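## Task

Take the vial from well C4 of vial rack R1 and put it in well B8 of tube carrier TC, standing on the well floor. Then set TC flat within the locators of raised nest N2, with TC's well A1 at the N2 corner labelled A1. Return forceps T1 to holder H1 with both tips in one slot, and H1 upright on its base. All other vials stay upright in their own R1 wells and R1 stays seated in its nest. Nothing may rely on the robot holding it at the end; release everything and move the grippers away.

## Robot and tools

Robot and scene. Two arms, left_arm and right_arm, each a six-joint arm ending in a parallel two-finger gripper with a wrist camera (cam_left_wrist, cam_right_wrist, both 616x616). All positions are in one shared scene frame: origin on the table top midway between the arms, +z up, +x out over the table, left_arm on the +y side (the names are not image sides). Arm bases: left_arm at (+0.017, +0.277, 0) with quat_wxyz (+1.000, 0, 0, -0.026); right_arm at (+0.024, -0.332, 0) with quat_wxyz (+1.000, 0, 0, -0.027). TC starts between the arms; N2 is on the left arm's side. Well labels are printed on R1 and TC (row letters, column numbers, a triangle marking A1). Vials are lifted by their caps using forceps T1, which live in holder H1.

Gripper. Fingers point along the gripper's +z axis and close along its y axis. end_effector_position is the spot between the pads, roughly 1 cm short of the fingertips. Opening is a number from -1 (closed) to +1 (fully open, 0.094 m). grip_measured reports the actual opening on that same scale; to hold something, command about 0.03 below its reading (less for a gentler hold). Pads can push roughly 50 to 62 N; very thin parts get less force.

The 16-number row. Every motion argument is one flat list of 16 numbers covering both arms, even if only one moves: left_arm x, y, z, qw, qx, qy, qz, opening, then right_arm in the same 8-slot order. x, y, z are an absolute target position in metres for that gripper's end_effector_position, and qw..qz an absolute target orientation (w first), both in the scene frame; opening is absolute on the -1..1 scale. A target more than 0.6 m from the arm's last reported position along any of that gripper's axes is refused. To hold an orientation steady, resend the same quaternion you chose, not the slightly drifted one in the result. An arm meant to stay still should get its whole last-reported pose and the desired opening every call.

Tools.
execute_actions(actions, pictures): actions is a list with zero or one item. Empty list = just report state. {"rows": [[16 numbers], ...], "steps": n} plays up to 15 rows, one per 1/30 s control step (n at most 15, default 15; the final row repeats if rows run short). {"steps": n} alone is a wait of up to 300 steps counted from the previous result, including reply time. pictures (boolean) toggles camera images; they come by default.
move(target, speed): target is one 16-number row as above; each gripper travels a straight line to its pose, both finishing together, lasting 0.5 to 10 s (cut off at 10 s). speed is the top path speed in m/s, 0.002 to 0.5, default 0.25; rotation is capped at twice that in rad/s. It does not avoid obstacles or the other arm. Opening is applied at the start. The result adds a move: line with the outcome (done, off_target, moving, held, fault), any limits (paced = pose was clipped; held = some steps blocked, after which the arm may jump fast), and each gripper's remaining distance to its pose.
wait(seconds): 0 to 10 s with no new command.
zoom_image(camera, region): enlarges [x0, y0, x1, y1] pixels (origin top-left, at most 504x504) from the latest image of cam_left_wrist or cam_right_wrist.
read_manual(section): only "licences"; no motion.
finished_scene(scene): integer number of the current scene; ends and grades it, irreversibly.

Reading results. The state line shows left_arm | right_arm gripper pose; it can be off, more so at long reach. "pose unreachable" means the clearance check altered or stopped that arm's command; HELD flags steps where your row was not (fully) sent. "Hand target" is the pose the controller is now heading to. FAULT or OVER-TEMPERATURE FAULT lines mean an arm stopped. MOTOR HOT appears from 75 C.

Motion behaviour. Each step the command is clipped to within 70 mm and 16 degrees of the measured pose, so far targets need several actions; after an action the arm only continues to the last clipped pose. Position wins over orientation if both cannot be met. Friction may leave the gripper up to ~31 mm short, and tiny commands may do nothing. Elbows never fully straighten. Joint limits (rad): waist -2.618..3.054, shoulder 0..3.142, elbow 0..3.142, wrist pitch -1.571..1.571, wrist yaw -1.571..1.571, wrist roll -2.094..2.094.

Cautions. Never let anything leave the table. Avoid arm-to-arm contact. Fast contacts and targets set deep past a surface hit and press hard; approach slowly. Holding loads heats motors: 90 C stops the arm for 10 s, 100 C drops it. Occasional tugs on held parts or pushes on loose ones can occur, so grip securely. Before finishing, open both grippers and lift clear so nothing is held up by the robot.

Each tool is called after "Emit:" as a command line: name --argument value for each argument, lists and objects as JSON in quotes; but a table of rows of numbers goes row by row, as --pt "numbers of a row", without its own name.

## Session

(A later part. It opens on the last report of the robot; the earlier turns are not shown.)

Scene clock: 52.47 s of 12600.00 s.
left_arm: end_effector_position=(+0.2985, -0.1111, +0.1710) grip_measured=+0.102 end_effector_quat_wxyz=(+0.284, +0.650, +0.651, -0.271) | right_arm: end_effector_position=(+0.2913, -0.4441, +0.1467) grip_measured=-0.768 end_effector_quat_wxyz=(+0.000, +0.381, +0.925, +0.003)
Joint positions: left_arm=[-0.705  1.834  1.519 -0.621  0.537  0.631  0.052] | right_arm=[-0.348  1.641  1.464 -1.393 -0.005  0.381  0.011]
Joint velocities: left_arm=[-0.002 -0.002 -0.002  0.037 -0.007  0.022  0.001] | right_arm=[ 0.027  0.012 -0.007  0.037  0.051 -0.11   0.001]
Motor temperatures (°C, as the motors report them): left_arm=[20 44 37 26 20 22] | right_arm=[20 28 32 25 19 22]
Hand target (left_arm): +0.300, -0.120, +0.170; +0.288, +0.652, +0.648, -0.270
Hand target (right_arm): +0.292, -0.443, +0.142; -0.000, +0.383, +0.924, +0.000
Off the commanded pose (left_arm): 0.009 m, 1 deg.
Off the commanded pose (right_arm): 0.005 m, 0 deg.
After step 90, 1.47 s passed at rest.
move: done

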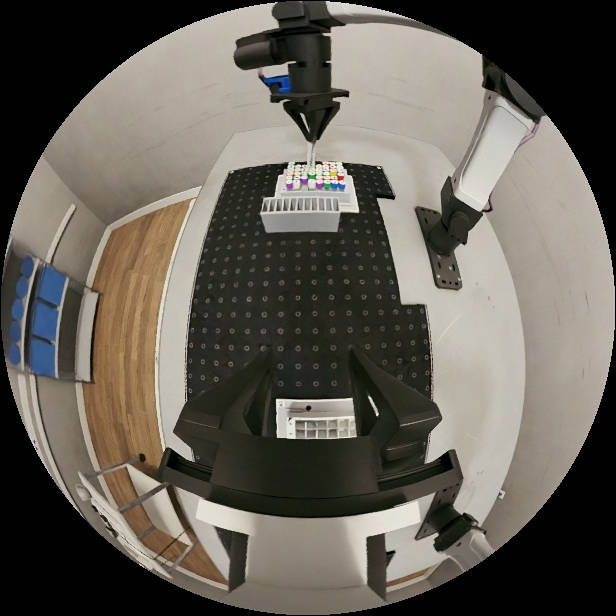

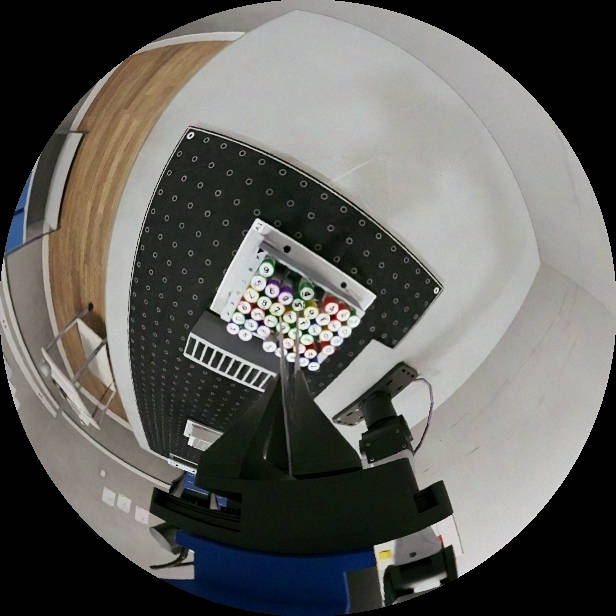

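Emit:
move --target '[0.30,-0.12,0.17,0.288,0.652,0.648,-0.27,0.1,0.289,-0.439,0.139,-0.008,0.383,0.924,0.004,-0.77]' --speed 0.005

Emit:
zoom_image --camera "cam_left_wrist" --region '[260,110,360,210]'

Emit:
zoom_image --camera "cam_right_wrist" --region '[230,250,350,370]'

Scene clock: 57.47 s of 12600.00 s.
left_arm: end_effector_position=(+0.2986, -0.1111, +0.1710) grip_measured=+0.102 end_effector_quat_wxyz=(+0.284, +0.650, +0.651, -0.271) | right_arm: end_effector_position=(+0.2895, -0.4422, +0.1433) grip_measured=-0.768 end_effector_quat_wxyz=(-0.005, +0.381, +0.924, +0.003)
Joint positions: left_arm=[-0.705  1.834  1.519 -0.621  0.537  0.631  0.052] | right_arm=[-0.344  1.641  1.45  -1.39  -0.005  0.386  0.011]
Joint velocities: left_arm=[ 0.012  0.007 -0.017 -0.066 -0.051 -0.022  0.001] | right_arm=[-0.002 -0.007  0.002 -0.037  0.007  0.022 -0.   ]
Motor temperatures (°C, as the motors report them): left_arm=[20 45 37 26 20 22] | right_arm=[20 29 32 25 19 22]
Hand target (left_arm): +0.300, -0.120, +0.170; +0.288, +0.652, +0.648, -0.270
Hand target (right_arm): +0.289, -0.439, +0.139; -0.008, +0.383, +0.924, +0.004
Off the commanded pose (left_arm): 0.009 m, 1 deg.
Off the commanded pose (right_arm): 0.005 m, 0 deg.
move: done

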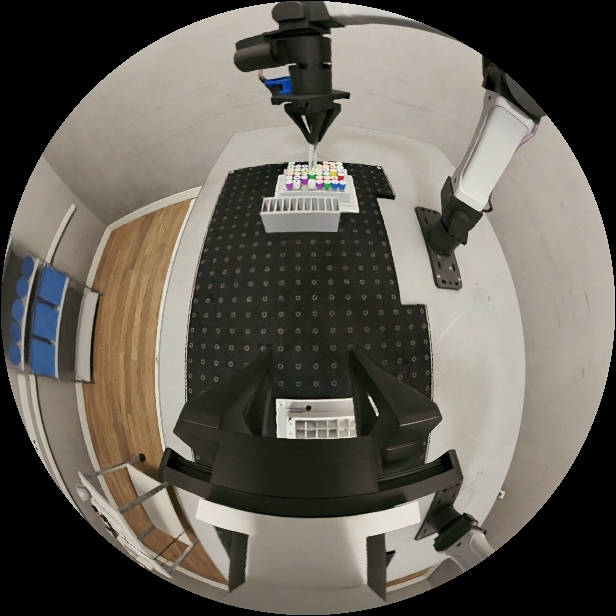

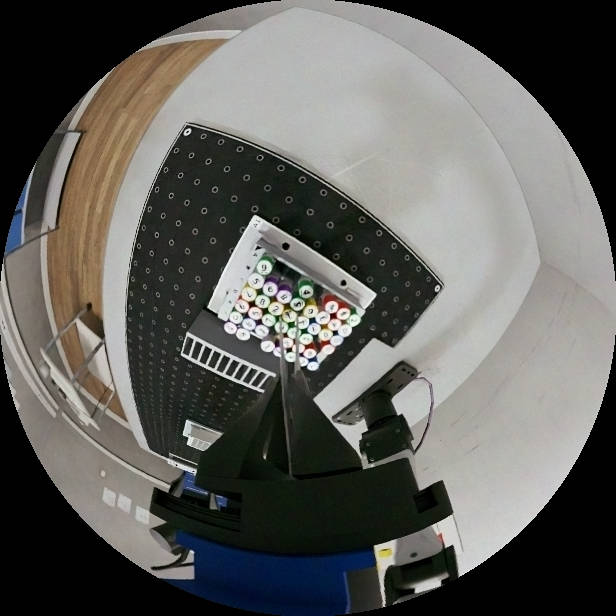

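Region (260, 110, 360, 210) of cam_left_wrist's 616x616 image, scaled by 5.040, with more detail than that image has.

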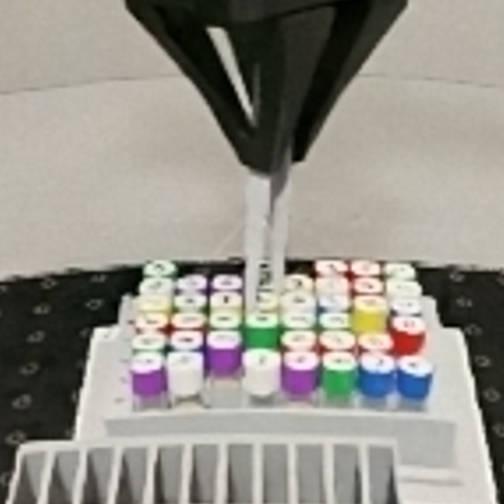

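Region (230, 250, 350, 370) of cam_right_wrist's 616x616 image, scaled by 4.200, with more detail than that image has.

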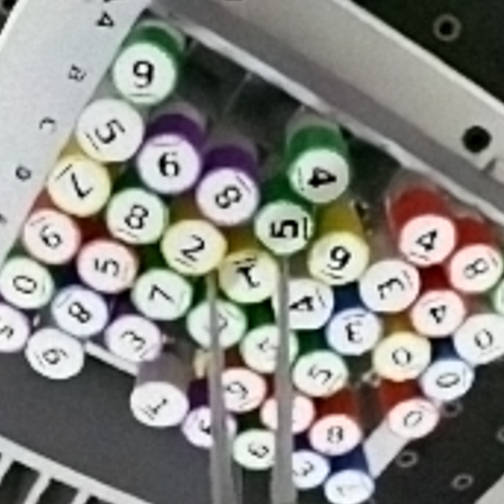

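Emit:
move --target '[0.30,-0.12,0.17,0.288,0.652,0.648,-0.27,0.1,0.2895,-0.4355,0.135,-0.006,0.383,0.924,0.010,-0.77]' --speed 0.004

Emit:
zoom_image --camera "cam_left_wrist" --region '[260,110,360,210]'

Emit:
zoom_image --camera "cam_right_wrist" --region '[230,250,350,370]'

Scene clock: 63.03 s of 12600.00 s.
left_arm: end_effector_position=(+0.2986, -0.1112, +0.1710) grip_measured=+0.102 end_effector_quat_wxyz=(+0.284, +0.650, +0.651, -0.271) | right_arm: end_effector_position=(+0.2892, -0.4390, +0.1376) grip_measured=-0.768 end_effector_quat_wxyz=(-0.009, +0.382, +0.924, +0.007)
Joint positions: left_arm=[-0.705  1.834  1.519 -0.621  0.537  0.631  0.052] | right_arm=[-0.34   1.641  1.427 -1.374 -0.015  0.39   0.011]
Joint velocities: left_arm=[-0.002 -0.002  0.007 -0.081 -0.022  0.022  0.   ] | right_arm=[-0.007  0.002  0.002 -0.051  0.066 -0.037  0.   ]
Motor temperatures (°C, as the motors report them): left_arm=[20 46 38 27 20 22] | right_arm=[20 29 32 25 19 22]
Hand target (left_arm): +0.300, -0.120, +0.170; +0.288, +0.652, +0.648, -0.270
Hand target (right_arm): +0.289, -0.435, +0.135; -0.006, +0.383, +0.924, +0.010
Off the commanded pose (left_arm): 0.009 m, 1 deg.
Off the commanded pose (right_arm): 0.004 m, 0 deg.
move: done

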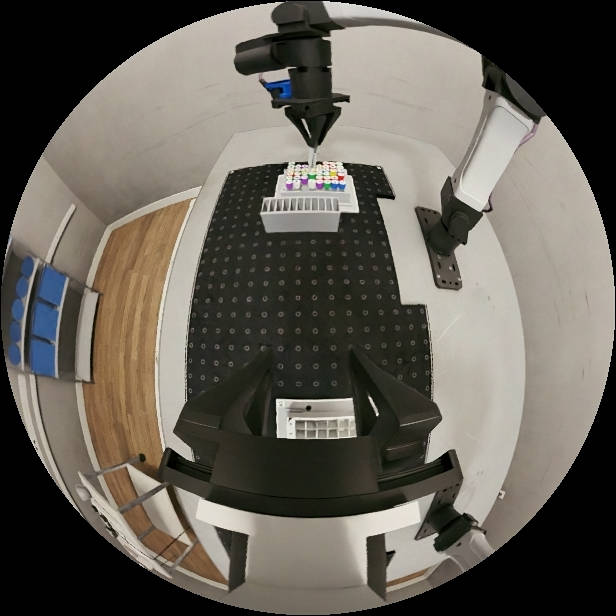

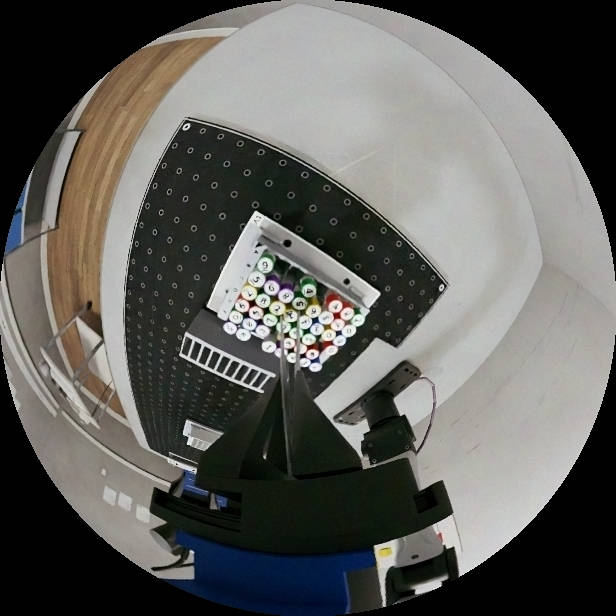

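Region (260, 110, 360, 210) of cam_left_wrist's 616x616 image, scaled by 5.040, with more detail than that image has.

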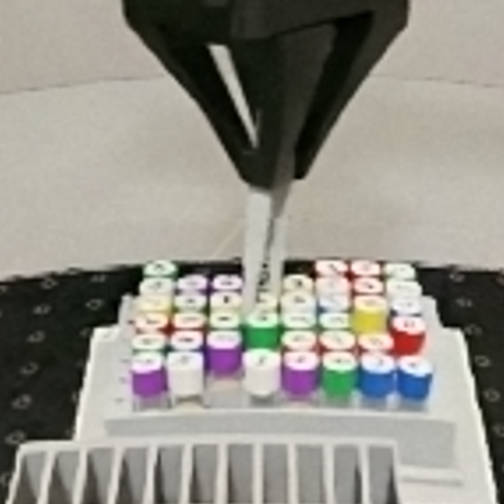

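Region (230, 250, 350, 370) of cam_right_wrist's 616x616 image, scaled by 4.200, with more detail than that image has.

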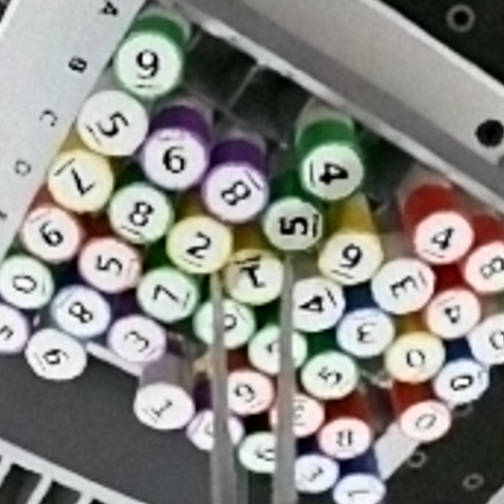

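Emit:
move --target '[0.30,-0.12,0.17,0.288,0.652,0.648,-0.27,0.1,0.2885,-0.4365,0.129,-0.008,0.383,0.924,0.008,-0.77]' --speed 0.004

Emit:
zoom_image --camera "cam_right_wrist" --region '[230,250,350,370]'

Scene clock: 67.20 s of 12600.00 s.
left_arm: end_effector_position=(+0.2986, -0.1112, +0.1710) grip_measured=+0.102 end_effector_quat_wxyz=(+0.284, +0.650, +0.651, -0.271) | right_arm: end_effector_position=(+0.2885, -0.4387, +0.1323) grip_measured=-0.768 end_effector_quat_wxyz=(-0.010, +0.382, +0.924, +0.007)
Joint positions: left_arm=[-0.705  1.834  1.519 -0.621  0.537  0.63   0.052] | right_arm=[-0.34   1.641  1.406 -1.356 -0.015  0.391  0.011]
Joint velocities: left_arm=[-0.017 -0.007  0.007  0.037 -0.007 -0.066 -0.001] | right_arm=[ 0.002 -0.002 -0.002 -0.037  0.081  0.007  0.001]
Motor temperatures (°C, as the motors report them): left_arm=[20 47 38 27 20 22] | right_arm=[20 30 32 25 19 22]
Hand target (left_arm): +0.300, -0.120, +0.170; +0.288, +0.651, +0.648, -0.270
Hand target (right_arm): +0.288, -0.436, +0.129; -0.008, +0.383, +0.924, +0.008
Off the commanded pose (left_arm): 0.009 m, 1 deg.
Off the commanded pose (right_arm): 0.004 m, 0 deg.
move: done

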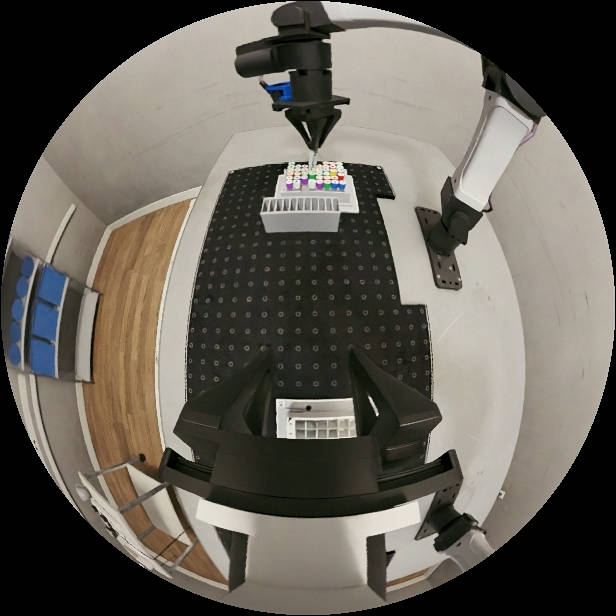

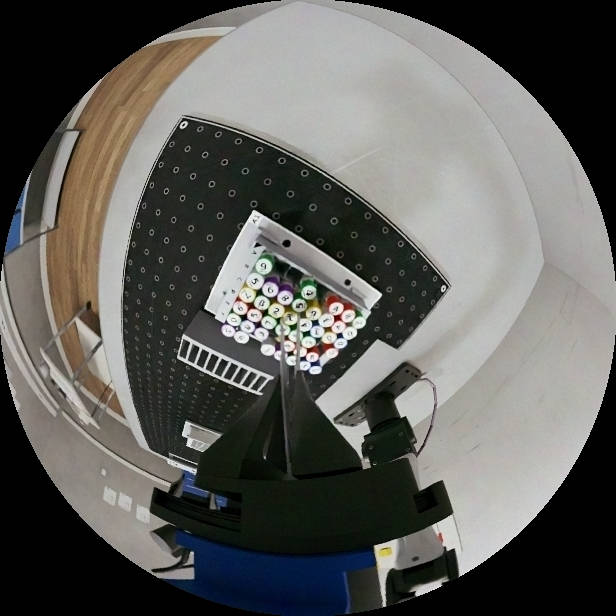

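Region (230, 250, 350, 370) of cam_right_wrist's 616x616 image, scaled by 4.200, with more detail than that image has.

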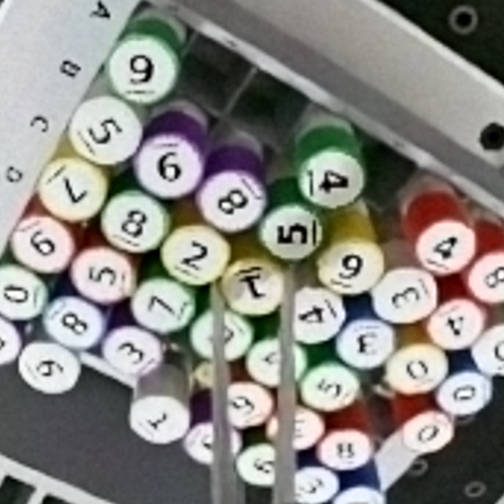

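Grip and lift.

Emit:
move --target '[0.30,-0.12,0.17,0.288,0.652,0.648,-0.27,0.1,0.2885,-0.4365,0.129,-0.008,0.383,0.924,0.008,-0.83]' --speed 0.004

Emit:
move --target '[0.30,-0.12,0.17,0.288,0.652,0.648,-0.27,0.1,0.290,-0.4385,0.185,-0.008,0.383,0.924,0.008,-0.83]' --speed 0.012

Emit:
zoom_image --camera "cam_left_wrist" --region '[260,90,360,190]'

Emit:
zoom_image --camera "cam_right_wrist" --region '[230,250,350,370]'

Scene clock: 72.60 s of 12600.00 s.
left_arm: end_effector_position=(+0.2986, -0.1112, +0.1710) grip_measured=+0.102 end_effector_quat_wxyz=(+0.284, +0.650, +0.651, -0.271) | right_arm: end_effector_position=(+0.2885, -0.4390, +0.1323) grip_measured=-0.821 end_effector_quat_wxyz=(-0.010, +0.382, +0.924, +0.007)
Joint positions: left_arm=[-0.705  1.834  1.519 -0.621  0.537  0.63   0.052] | right_arm=[-0.34   1.641  1.406 -1.356 -0.013  0.391  0.008]
Joint velocities: left_arm=[-0.017  0.007 -0.002 -0.037 -0.007  0.022  0.   ] | right_arm=[ 0.002 -0.017 -0.007 -0.051  0.037 -0.051 -0.   ]
Motor temperatures (°C, as the motors report them): left_arm=[20 47 38 27 20 22] | right_arm=[20 30 32 25 19 22]
Hand target (left_arm): +0.300, -0.120, +0.170; +0.288, +0.652, +0.648, -0.270
Hand target (right_arm): +0.288, -0.437, +0.129; -0.008, +0.383, +0.924, +0.008
Off the commanded pose (left_arm): 0.009 m, 1 deg.
Off the commanded pose (right_arm): 0.004 m, 0 deg.
move: done

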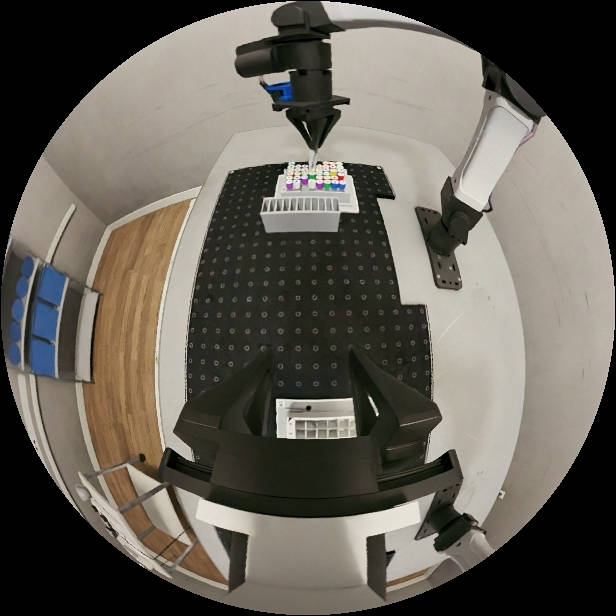

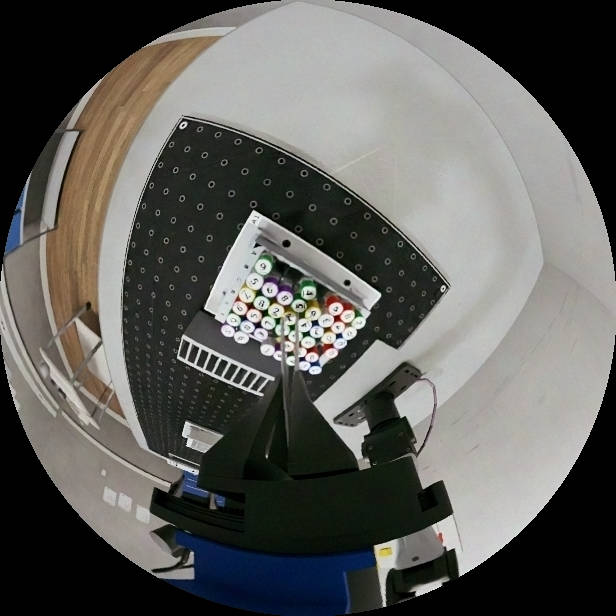

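Scene clock: 77.23 s of 12600.00 s.
left_arm: end_effector_position=(+0.2986, -0.1112, +0.1710) grip_measured=+0.102 end_effector_quat_wxyz=(+0.284, +0.650, +0.651, -0.271) | right_arm: end_effector_position=(+0.2858, -0.4380, +0.1831) grip_measured=-0.821 end_effector_quat_wxyz=(-0.005, +0.382, +0.924, +0.006)
Joint positions: left_arm=[-0.705  1.834  1.519 -0.621  0.537  0.63   0.052] | right_arm=[-0.34   1.641  1.609 -1.549 -0.013  0.391  0.008]
Joint velocities: left_arm=[ 0.017 -0.012 -0.002  0.051 -0.007 -0.007 -0.001] | right_arm=[ 0.012 -0.007  0.007  0.037 -0.022  0.066 -0.001]
Motor temperatures (°C, as the motors report them): left_arm=[20 48 38 27 20 22] | right_arm=[20 30 32 25 19 22]
Hand target (left_arm): +0.300, -0.120, +0.170; +0.288, +0.652, +0.648, -0.270
Hand target (right_arm): +0.290, -0.439, +0.185; -0.005, +0.383, +0.924, +0.008
Off the commanded pose (left_arm): 0.009 m, 1 deg.
Off the commanded pose (right_arm): 0.005 m, 0 deg.
joint sent to its limit (right arm) — the command would take joint 4 (wrist pitch) past its lower limit, so that joint was sent only as far as its limit.
move: done

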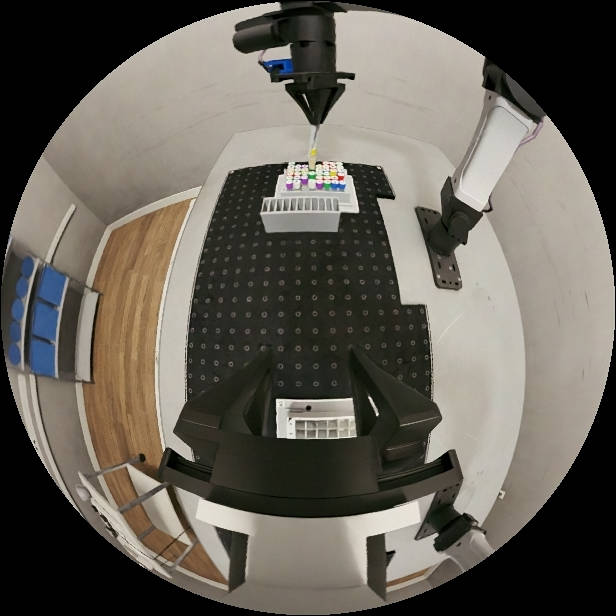

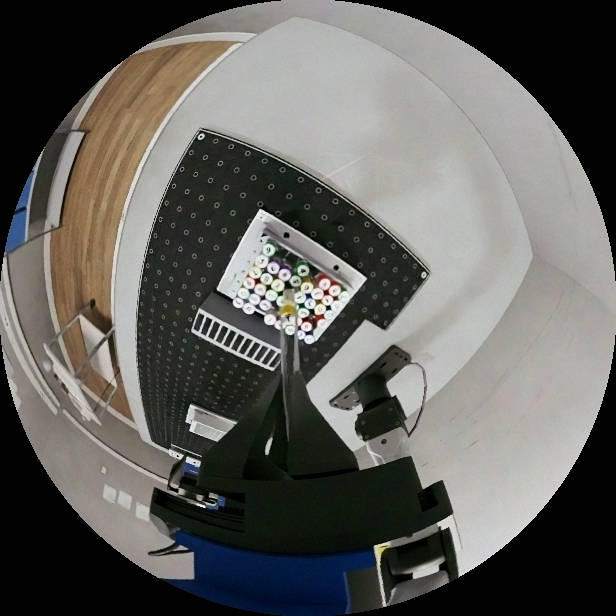

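Region (260, 90, 360, 190) of cam_left_wrist's 616x616 image, scaled by 5.040, with more detail than that image has.

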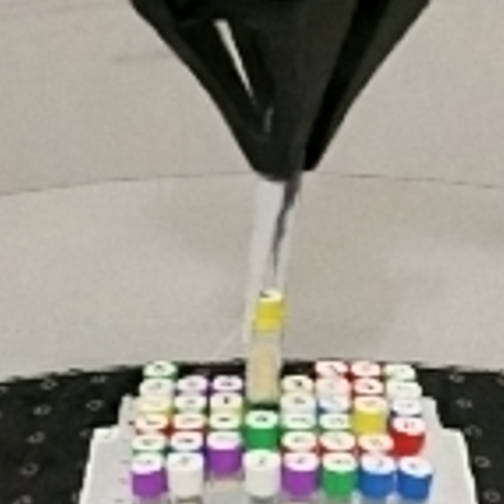

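Region (230, 250, 350, 370) of cam_right_wrist's 616x616 image, scaled by 4.200, with more detail than that image has.

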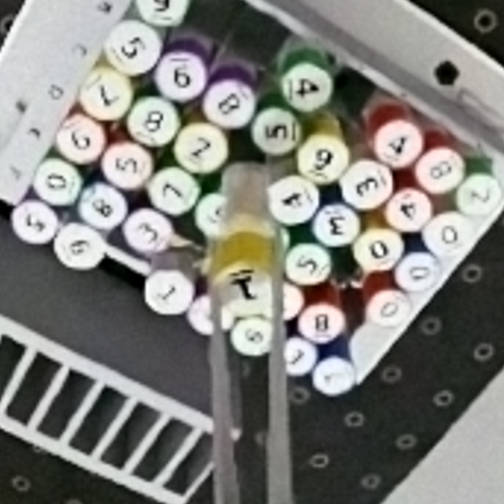

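Emit:
move --target '[0.24,0.17,0.17,0.288,0.652,0.648,-0.27,0.1,0.295,-0.445,0.20,0.03,0.383,0.924,0.0,-0.83]' --speed 0.1

Emit:
move --target '[0.24,0.17,0.17,0.288,0.652,0.648,-0.27,0.1,0.27,-0.27,0.20,0.03,0,1,0.0,-0.83]' --speed 0.08

Emit:
move --target '[0.24,0.17,0.17,0.288,0.652,0.648,-0.27,0.1,0.22,-0.07,0.18,0.0,-0.383,0.924,0.0,-0.83]' --speed 0.08

Emit:
zoom_image --camera "cam_right_wrist" --region '[190,180,410,400]'

Emit:
zoom_image --camera "cam_left_wrist" --region '[220,80,400,260]'

Scene clock: 85.53 s of 12600.00 s.
left_arm: end_effector_position=(+0.2383, +0.1657, +0.1688) grip_measured=+0.102 end_effector_quat_wxyz=(+0.286, +0.661, +0.642, -0.261) | right_arm: end_effector_position=(+0.2909, -0.4408, +0.1911) grip_measured=-0.821 end_effector_quat_wxyz=(+0.010, +0.382, +0.924, +0.004)
Joint positions: left_arm=[ 0.105  1.371  1.094 -1.315  0.796  1.66   0.052] | right_arm=[-0.34   1.641  1.641 -1.55  -0.009  0.391  0.008]
Joint velocities: left_arm=[-0.027  0.002  0.012 -0.037  0.051  0.007 -0.001] | right_arm=[ 0.002 -0.007 -0.017  0.037 -0.007  0.051  0.001]
Motor temperatures (°C, as the motors report them): left_arm=[20 48 38 27 20 22] | right_arm=[20 30 33 24 19 22]
Hand target (left_arm): +0.234, +0.168, +0.166; +0.280, +0.655, +0.647, -0.271
Hand target (right_arm): +0.295, -0.445, +0.200; +0.030, +0.382, +0.924, +0.000
Off the commanded pose (left_arm): 0.005 m, 2 deg.
Off the commanded pose (right_arm): 0.011 m, 2 deg.
After step 90, 1.83 s passed at rest.
move: off_target (right_arm)

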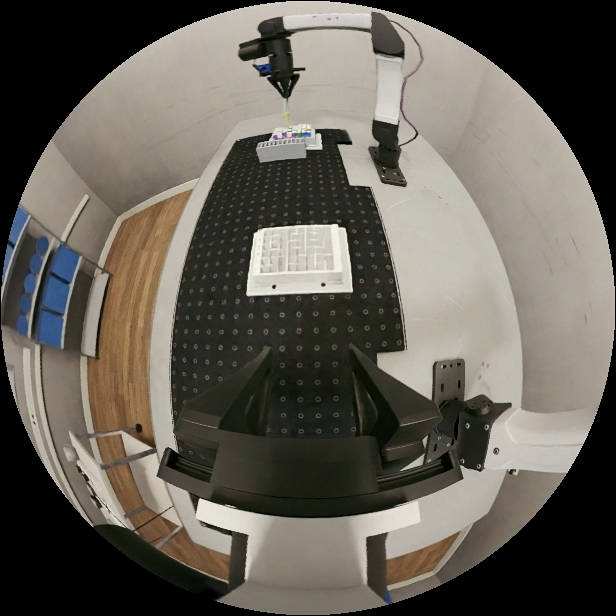

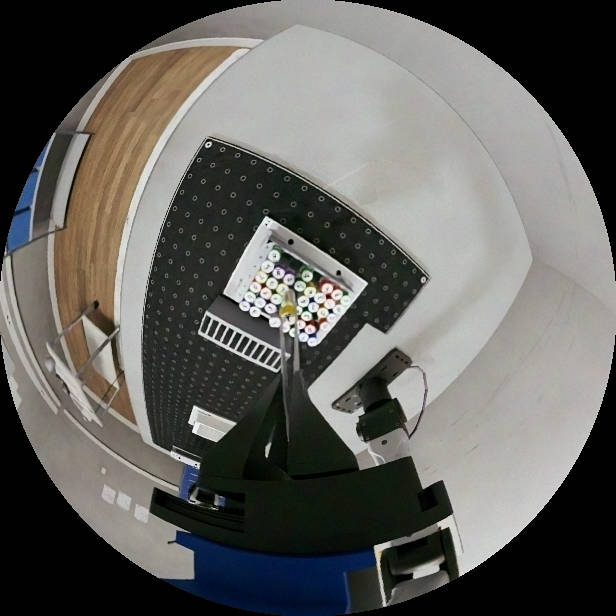

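Scene clock: 90.70 s of 12600.00 s.
left_arm: end_effector_position=(+0.2391, +0.1676, +0.1701) grip_measured=+0.102 end_effector_quat_wxyz=(+0.292, +0.658, +0.643, -0.263) | right_arm: end_effector_position=(+0.2721, -0.2660, +0.1988) grip_measured=-0.821 end_effector_quat_wxyz=(+0.024, +0.009, +1.000, +0.007)
Joint positions: left_arm=[ 0.119  1.371  1.094 -1.32   0.807  1.671  0.052] | right_arm=[ 0.311  1.501  1.532 -1.551 -0.     0.276  0.008]
Joint velocities: left_arm=[-0.007 -0.012 -0.012 -0.022  0.066 -0.022 -0.001] | right_arm=[ 0.007 -0.002 -0.032  0.037 -0.007 -0.066  0.   ]
Motor temperatures (°C, as the motors report them): left_arm=[20 46 38 26 20 22] | right_arm=[20 31 32 24 19 22]
Hand target (left_arm): +0.240, +0.170, +0.170; +0.288, +0.652, +0.648, -0.270
Hand target (right_arm): +0.267, -0.267, +0.200; +0.026, -0.000, +1.000, +0.003
Off the commanded pose (left_arm): 0.003 m, 1 deg.
Off the commanded pose (right_arm): 0.005 m, 1 deg.
joint sent to its limit (right arm) — the command would take joint 4 (wrist pitch) past its lower limit, so that joint was sent only as far as its limit.
move: done

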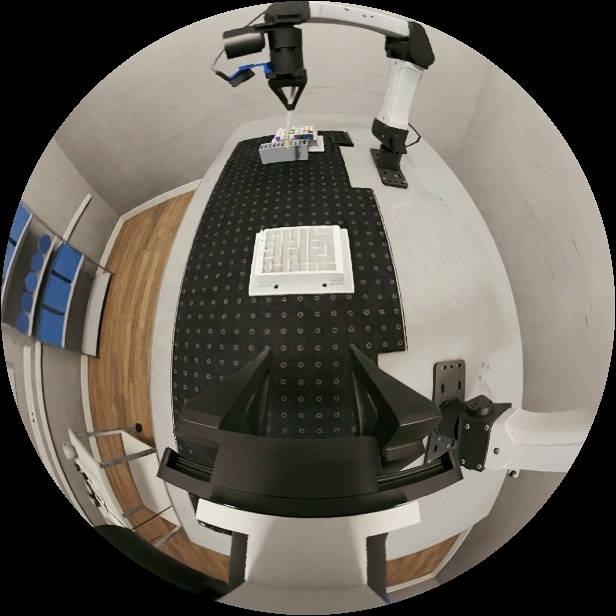

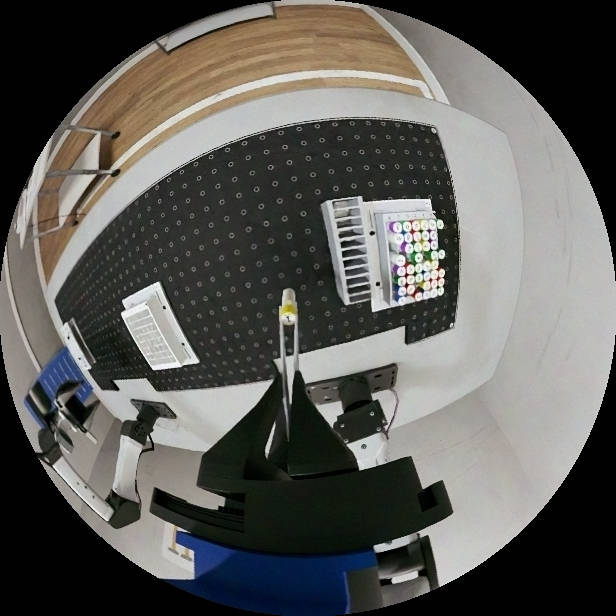

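Scene clock: 96.00 s of 12600.00 s.
left_arm: end_effector_position=(+0.2391, +0.1676, +0.1702) grip_measured=+0.102 end_effector_quat_wxyz=(+0.292, +0.657, +0.643, -0.263) | right_arm: end_effector_position=(+0.2136, -0.0749, +0.1762) grip_measured=-0.821 end_effector_quat_wxyz=(-0.008, -0.374, +0.928, -0.003)
Joint positions: left_arm=[ 0.119  1.371  1.094 -1.32   0.807  1.671  0.052] | right_arm=[ 0.985  1.787  1.75  -1.551 -0.003  0.166  0.008]
Joint velocities: left_arm=[ 0.017  0.012  0.007 -0.022  0.066 -0.051  0.   ] | right_arm=[ 0.002 -0.012 -0.002 -0.037  0.081 -0.022  0.   ]
Motor temperatures (°C, as the motors report them): left_arm=[20 45 38 25 20 22] | right_arm=[20 30 33 24 19 22]
Hand target (left_arm): +0.240, +0.170, +0.170; +0.288, +0.652, +0.648, -0.270
Hand target (right_arm): +0.214, -0.069, +0.179; -0.006, -0.382, +0.924, +0.001
Off the commanded pose (left_arm): 0.003 m, 1 deg.
Off the commanded pose (right_arm): 0.009 m, 2 deg.
move: done

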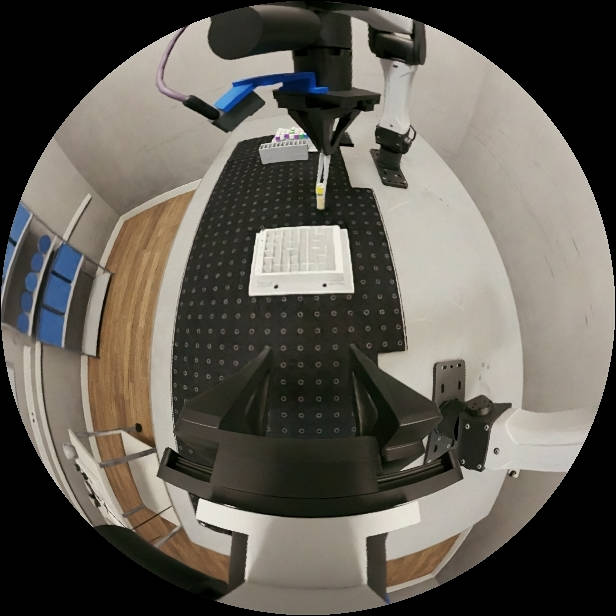

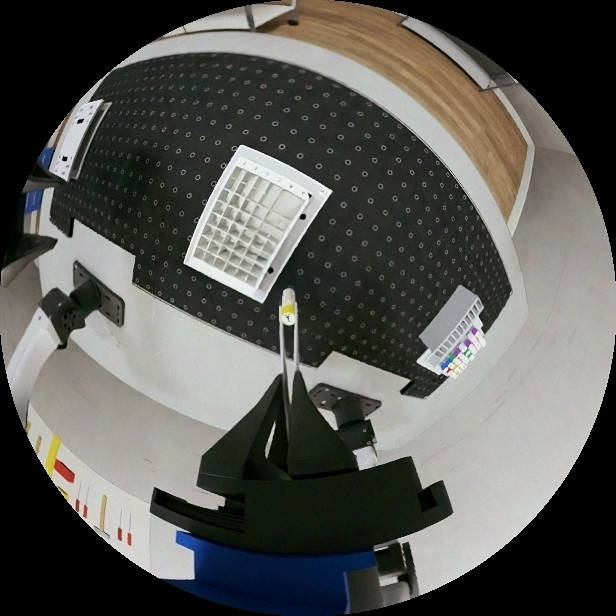

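Region (190, 180, 410, 400) of cam_right_wrist's 616x616 image, scaled by 2.291, with more detail than that image has.

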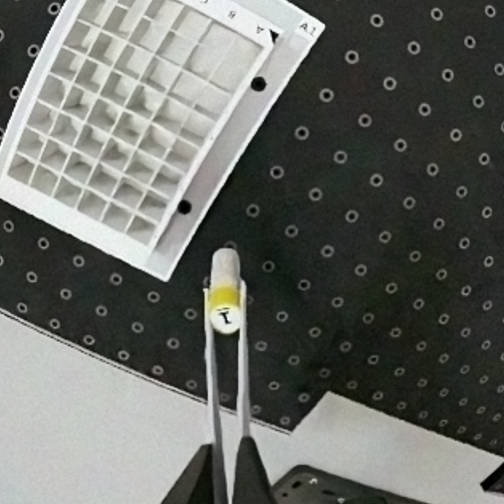

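Region (220, 80, 400, 260) of cam_left_wrist's 616x616 image, scaled by 2.800, with more detail than that image has.

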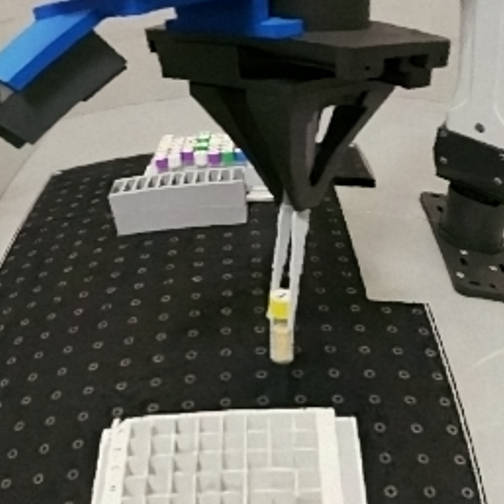

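Emit:
move --target '[0.21,0.19,0.15,0.288,0.652,0.648,-0.27,0.1,0.21,-0.018,0.178,0.01,-0.383,0.924,0.01,-0.83]' --speed 0.04

Emit:
zoom_image --camera "cam_right_wrist" --region '[230,240,350,360]'

Emit:
zoom_image --camera "cam_left_wrist" --region '[250,150,370,270]'

Scene clock: 101.47 s of 12600.00 s.
left_arm: end_effector_position=(+0.2193, +0.1874, +0.1530) grip_measured=+0.102 end_effector_quat_wxyz=(+0.294, +0.655, +0.643, -0.266) | right_arm: end_effector_position=(+0.2085, -0.0238, +0.1751) grip_measured=-0.821 end_effector_quat_wxyz=(+0.006, -0.386, +0.922, +0.006)
Joint positions: left_arm=[ 0.23   1.343  0.997 -1.367  0.805  1.827  0.052] | right_arm=[ 1.081  1.919  1.916 -1.552 -0.003  0.236  0.008]
Joint velocities: left_arm=[ 0.002  0.002  0.002 -0.007 -0.007  0.022  0.001] | right_arm=[-0.007 -0.012  0.002  0.095 -0.022  0.007 -0.   ]
Motor temperatures (°C, as the motors report them): left_arm=[20 44 37 25 20 22] | right_arm=[20 31 33 24 19 22]
Hand target (left_arm): +0.210, +0.189, +0.150; +0.287, +0.652, +0.647, -0.271
Hand target (right_arm): +0.209, -0.018, +0.178; +0.009, -0.383, +0.923, +0.010
Off the commanded pose (left_arm): 0.010 m, 1 deg.
Off the commanded pose (right_arm): 0.007 m, 1 deg.
After step 90, 0.77 s passed at rest.
move: done

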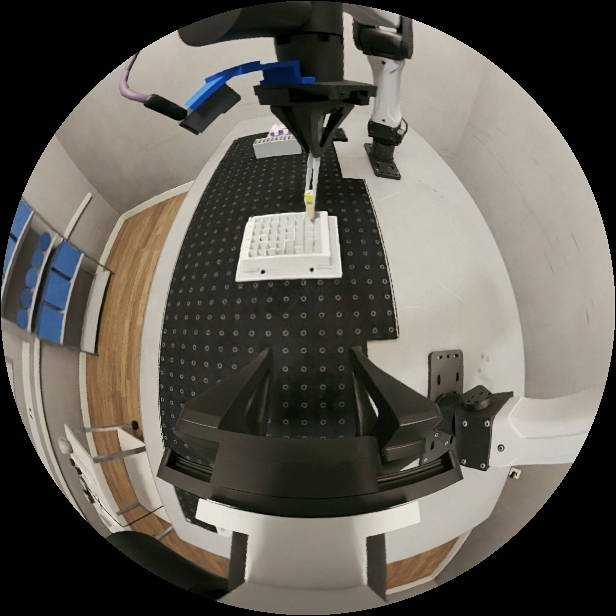

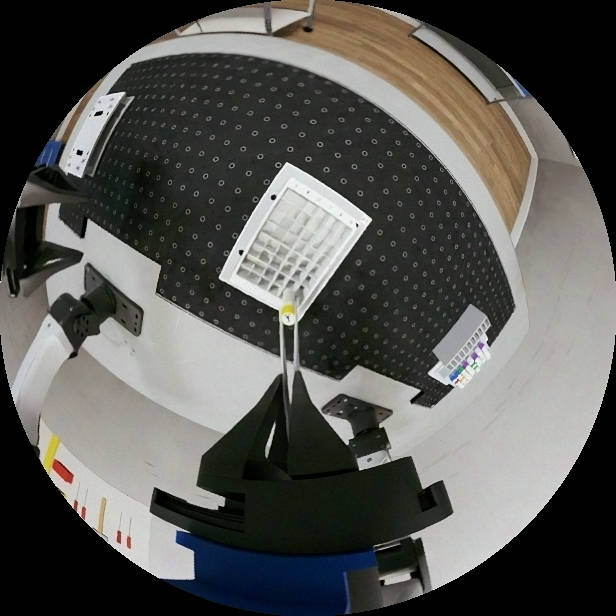

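Region (230, 240, 350, 360) of cam_right_wrist's 616x616 image, scaled by 4.200, with more detail than that image has.

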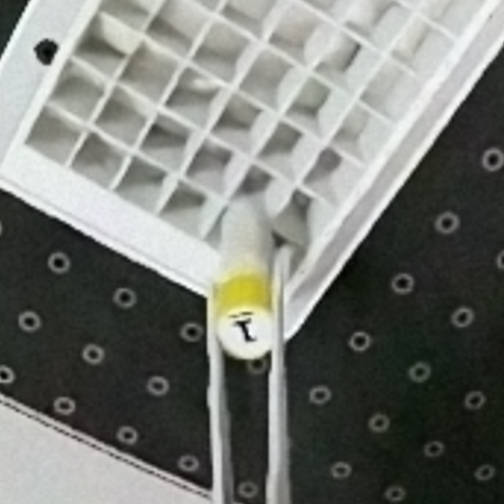

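Region (250, 150, 370, 270) of cam_left_wrist's 616x616 image, scaled by 4.200, with more detail than that image has.

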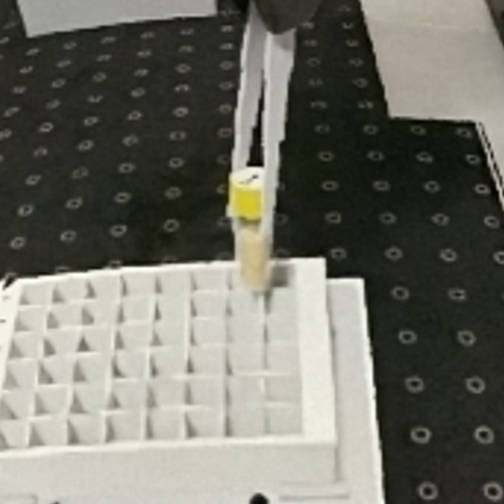

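Emit:
move --target '[0.21,0.19,0.15,0.288,0.652,0.648,-0.27,0.1,0.193,-0.013,0.172,0.017,-0.383,0.924,-0.044,-0.83]' --speed 0.015

Emit:
zoom_image --camera "cam_right_wrist" --region '[230,240,350,360]'

Emit:
zoom_image --camera "cam_left_wrist" --region '[250,150,370,270]'

Scene clock: 114.50 s of 12600.00 s.
left_arm: end_effector_position=(+0.2190, +0.1874, +0.1530) grip_measured=+0.102 end_effector_quat_wxyz=(+0.295, +0.657, +0.641, -0.265) | right_arm: end_effector_position=(+0.1930, -0.0146, +0.1758) grip_measured=-0.821 end_effector_quat_wxyz=(+0.032, -0.385, +0.922, -0.024)
Joint positions: left_arm=[ 0.23   1.343  0.997 -1.369  0.805  1.833  0.052] | right_arm=[ 1.171  1.919  1.917 -1.552  0.079  0.326  0.008]
Joint velocities: left_arm=[-0.007 -0.002 -0.007 -0.081  0.037 -0.037  0.001] | right_arm=[-0.027 -0.002  0.012 -0.022  0.007 -0.066 -0.   ]
Motor temperatures (°C, as the motors report them): left_arm=[20 42 36 24 20 22] | right_arm=[20 32 34 24 19 22]
Hand target (left_arm): +0.210, +0.189, +0.150; +0.288, +0.652, +0.648, -0.270
Hand target (right_arm): +0.192, -0.013, +0.171; +0.029, -0.383, +0.923, -0.033
Off the commanded pose (left_arm): 0.010 m, 1 deg.
Off the commanded pose (right_arm): 0.004 m, 3 deg.
joint sent to its limit (right arm) — the command would take joint 4 (wrist pitch) past its lower limit, so that joint was sent only as far as its limit.
After step 90, 6.37 s passed at rest.
move: off_target (right_arm)

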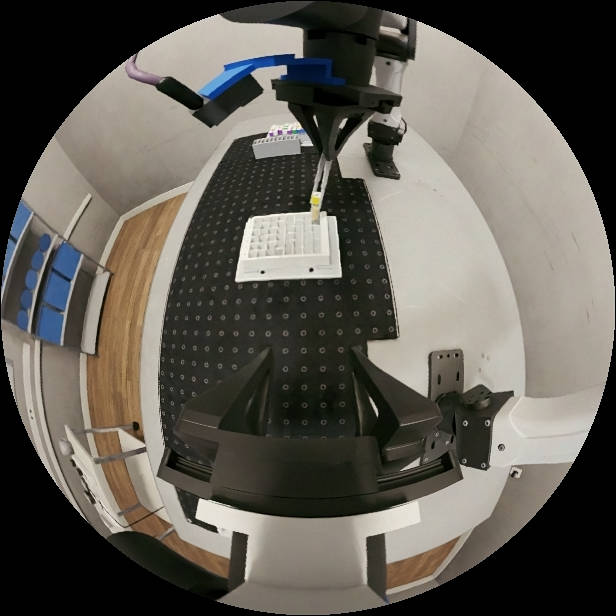

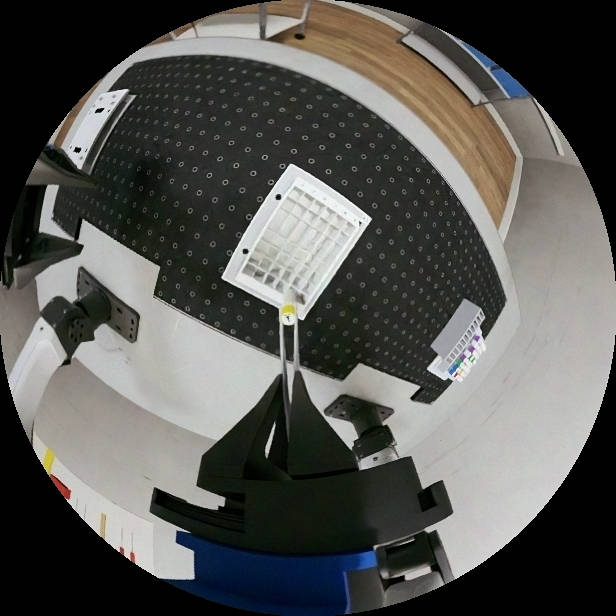

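Region (230, 240, 350, 360) of cam_right_wrist's 616x616 image, scaled by 4.200, with more detail than that image has.

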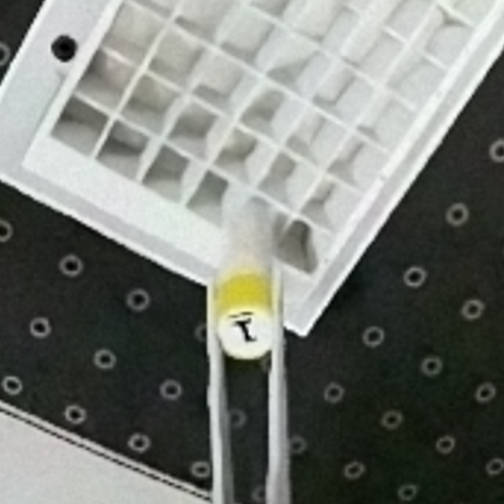

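Region (250, 150, 370, 270) of cam_left_wrist's 616x616 image, scaled by 4.200, with more detail than that image has.

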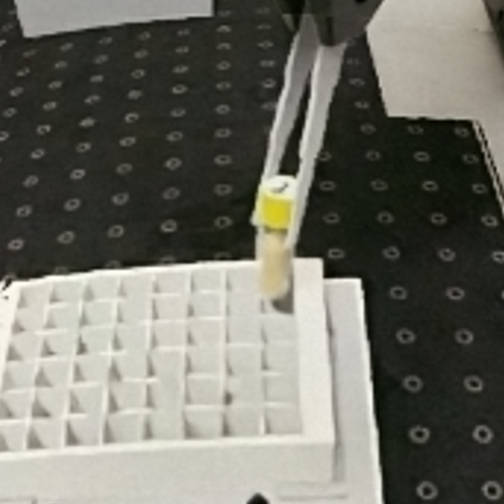

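Emit:
move --target '[0.21,0.19,0.15,0.288,0.652,0.648,-0.27,0.1,0.193,-0.0145,0.160,0.0145,-0.383,0.924,-0.03,-0.83]' --speed 0.006

Emit:
zoom_image --camera "cam_right_wrist" --region '[250,260,330,340]'

Emit:
zoom_image --camera "cam_left_wrist" --region '[275,175,355,255]'

Scene clock: 120.60 s of 12600.00 s.
left_arm: end_effector_position=(+0.2190, +0.1874, +0.1530) grip_measured=+0.102 end_effector_quat_wxyz=(+0.295, +0.657, +0.641, -0.265) | right_arm: end_effector_position=(+0.1912, -0.0145, +0.1685) grip_measured=-0.821 end_effector_quat_wxyz=(+0.022, -0.385, +0.922, -0.027)
Joint positions: left_arm=[ 0.23   1.343  0.997 -1.369  0.805  1.834  0.052] | right_arm=[ 1.171  1.93   1.902 -1.546  0.069  0.327  0.008]
Joint velocities: left_arm=[-0.002  0.007 -0.017 -0.051  0.051  0.037 -0.001] | right_arm=[-0.012  0.002 -0.002 -0.007 -0.037  0.022 -0.   ]
Motor temperatures (°C, as the motors report them): left_arm=[20 42 35 24 20 22] | right_arm=[20 32 34 24 19 22]
Hand target (left_arm): +0.210, +0.189, +0.150; +0.288, +0.652, +0.647, -0.270
Hand target (right_arm): +0.193, -0.015, +0.160; +0.014, -0.383, +0.923, -0.030
Off the commanded pose (left_arm): 0.010 m, 1 deg.
Off the commanded pose (right_arm): 0.009 m, 1 deg.
move: done

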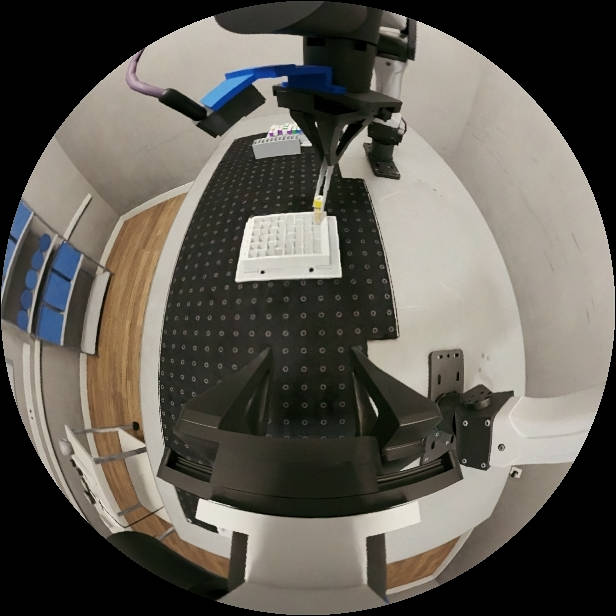

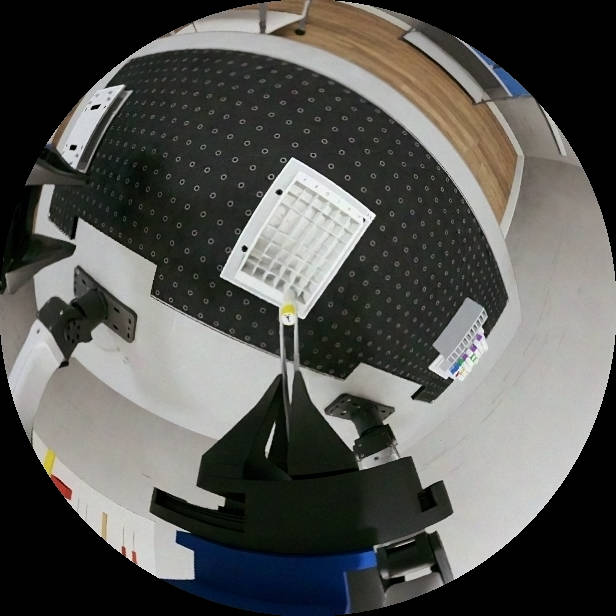

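Region (250, 260, 330, 340) of cam_right_wrist's 616x616 image, scaled by 6.300, with more detail than that image has.

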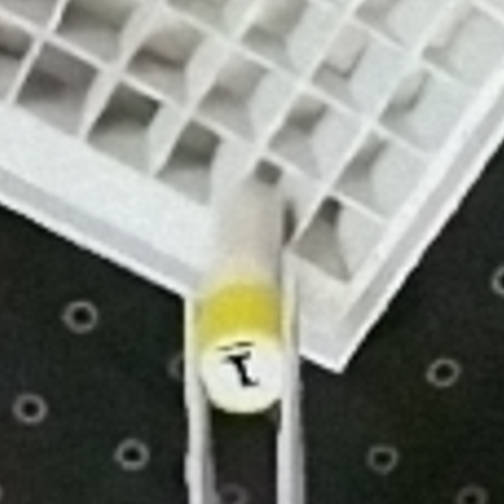

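Region (275, 175, 355, 255) of cam_left_wrist's 616x616 image, scaled by 6.300, with more detail than that image has.

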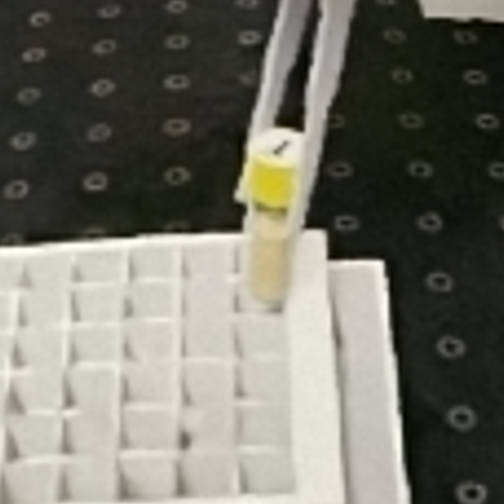

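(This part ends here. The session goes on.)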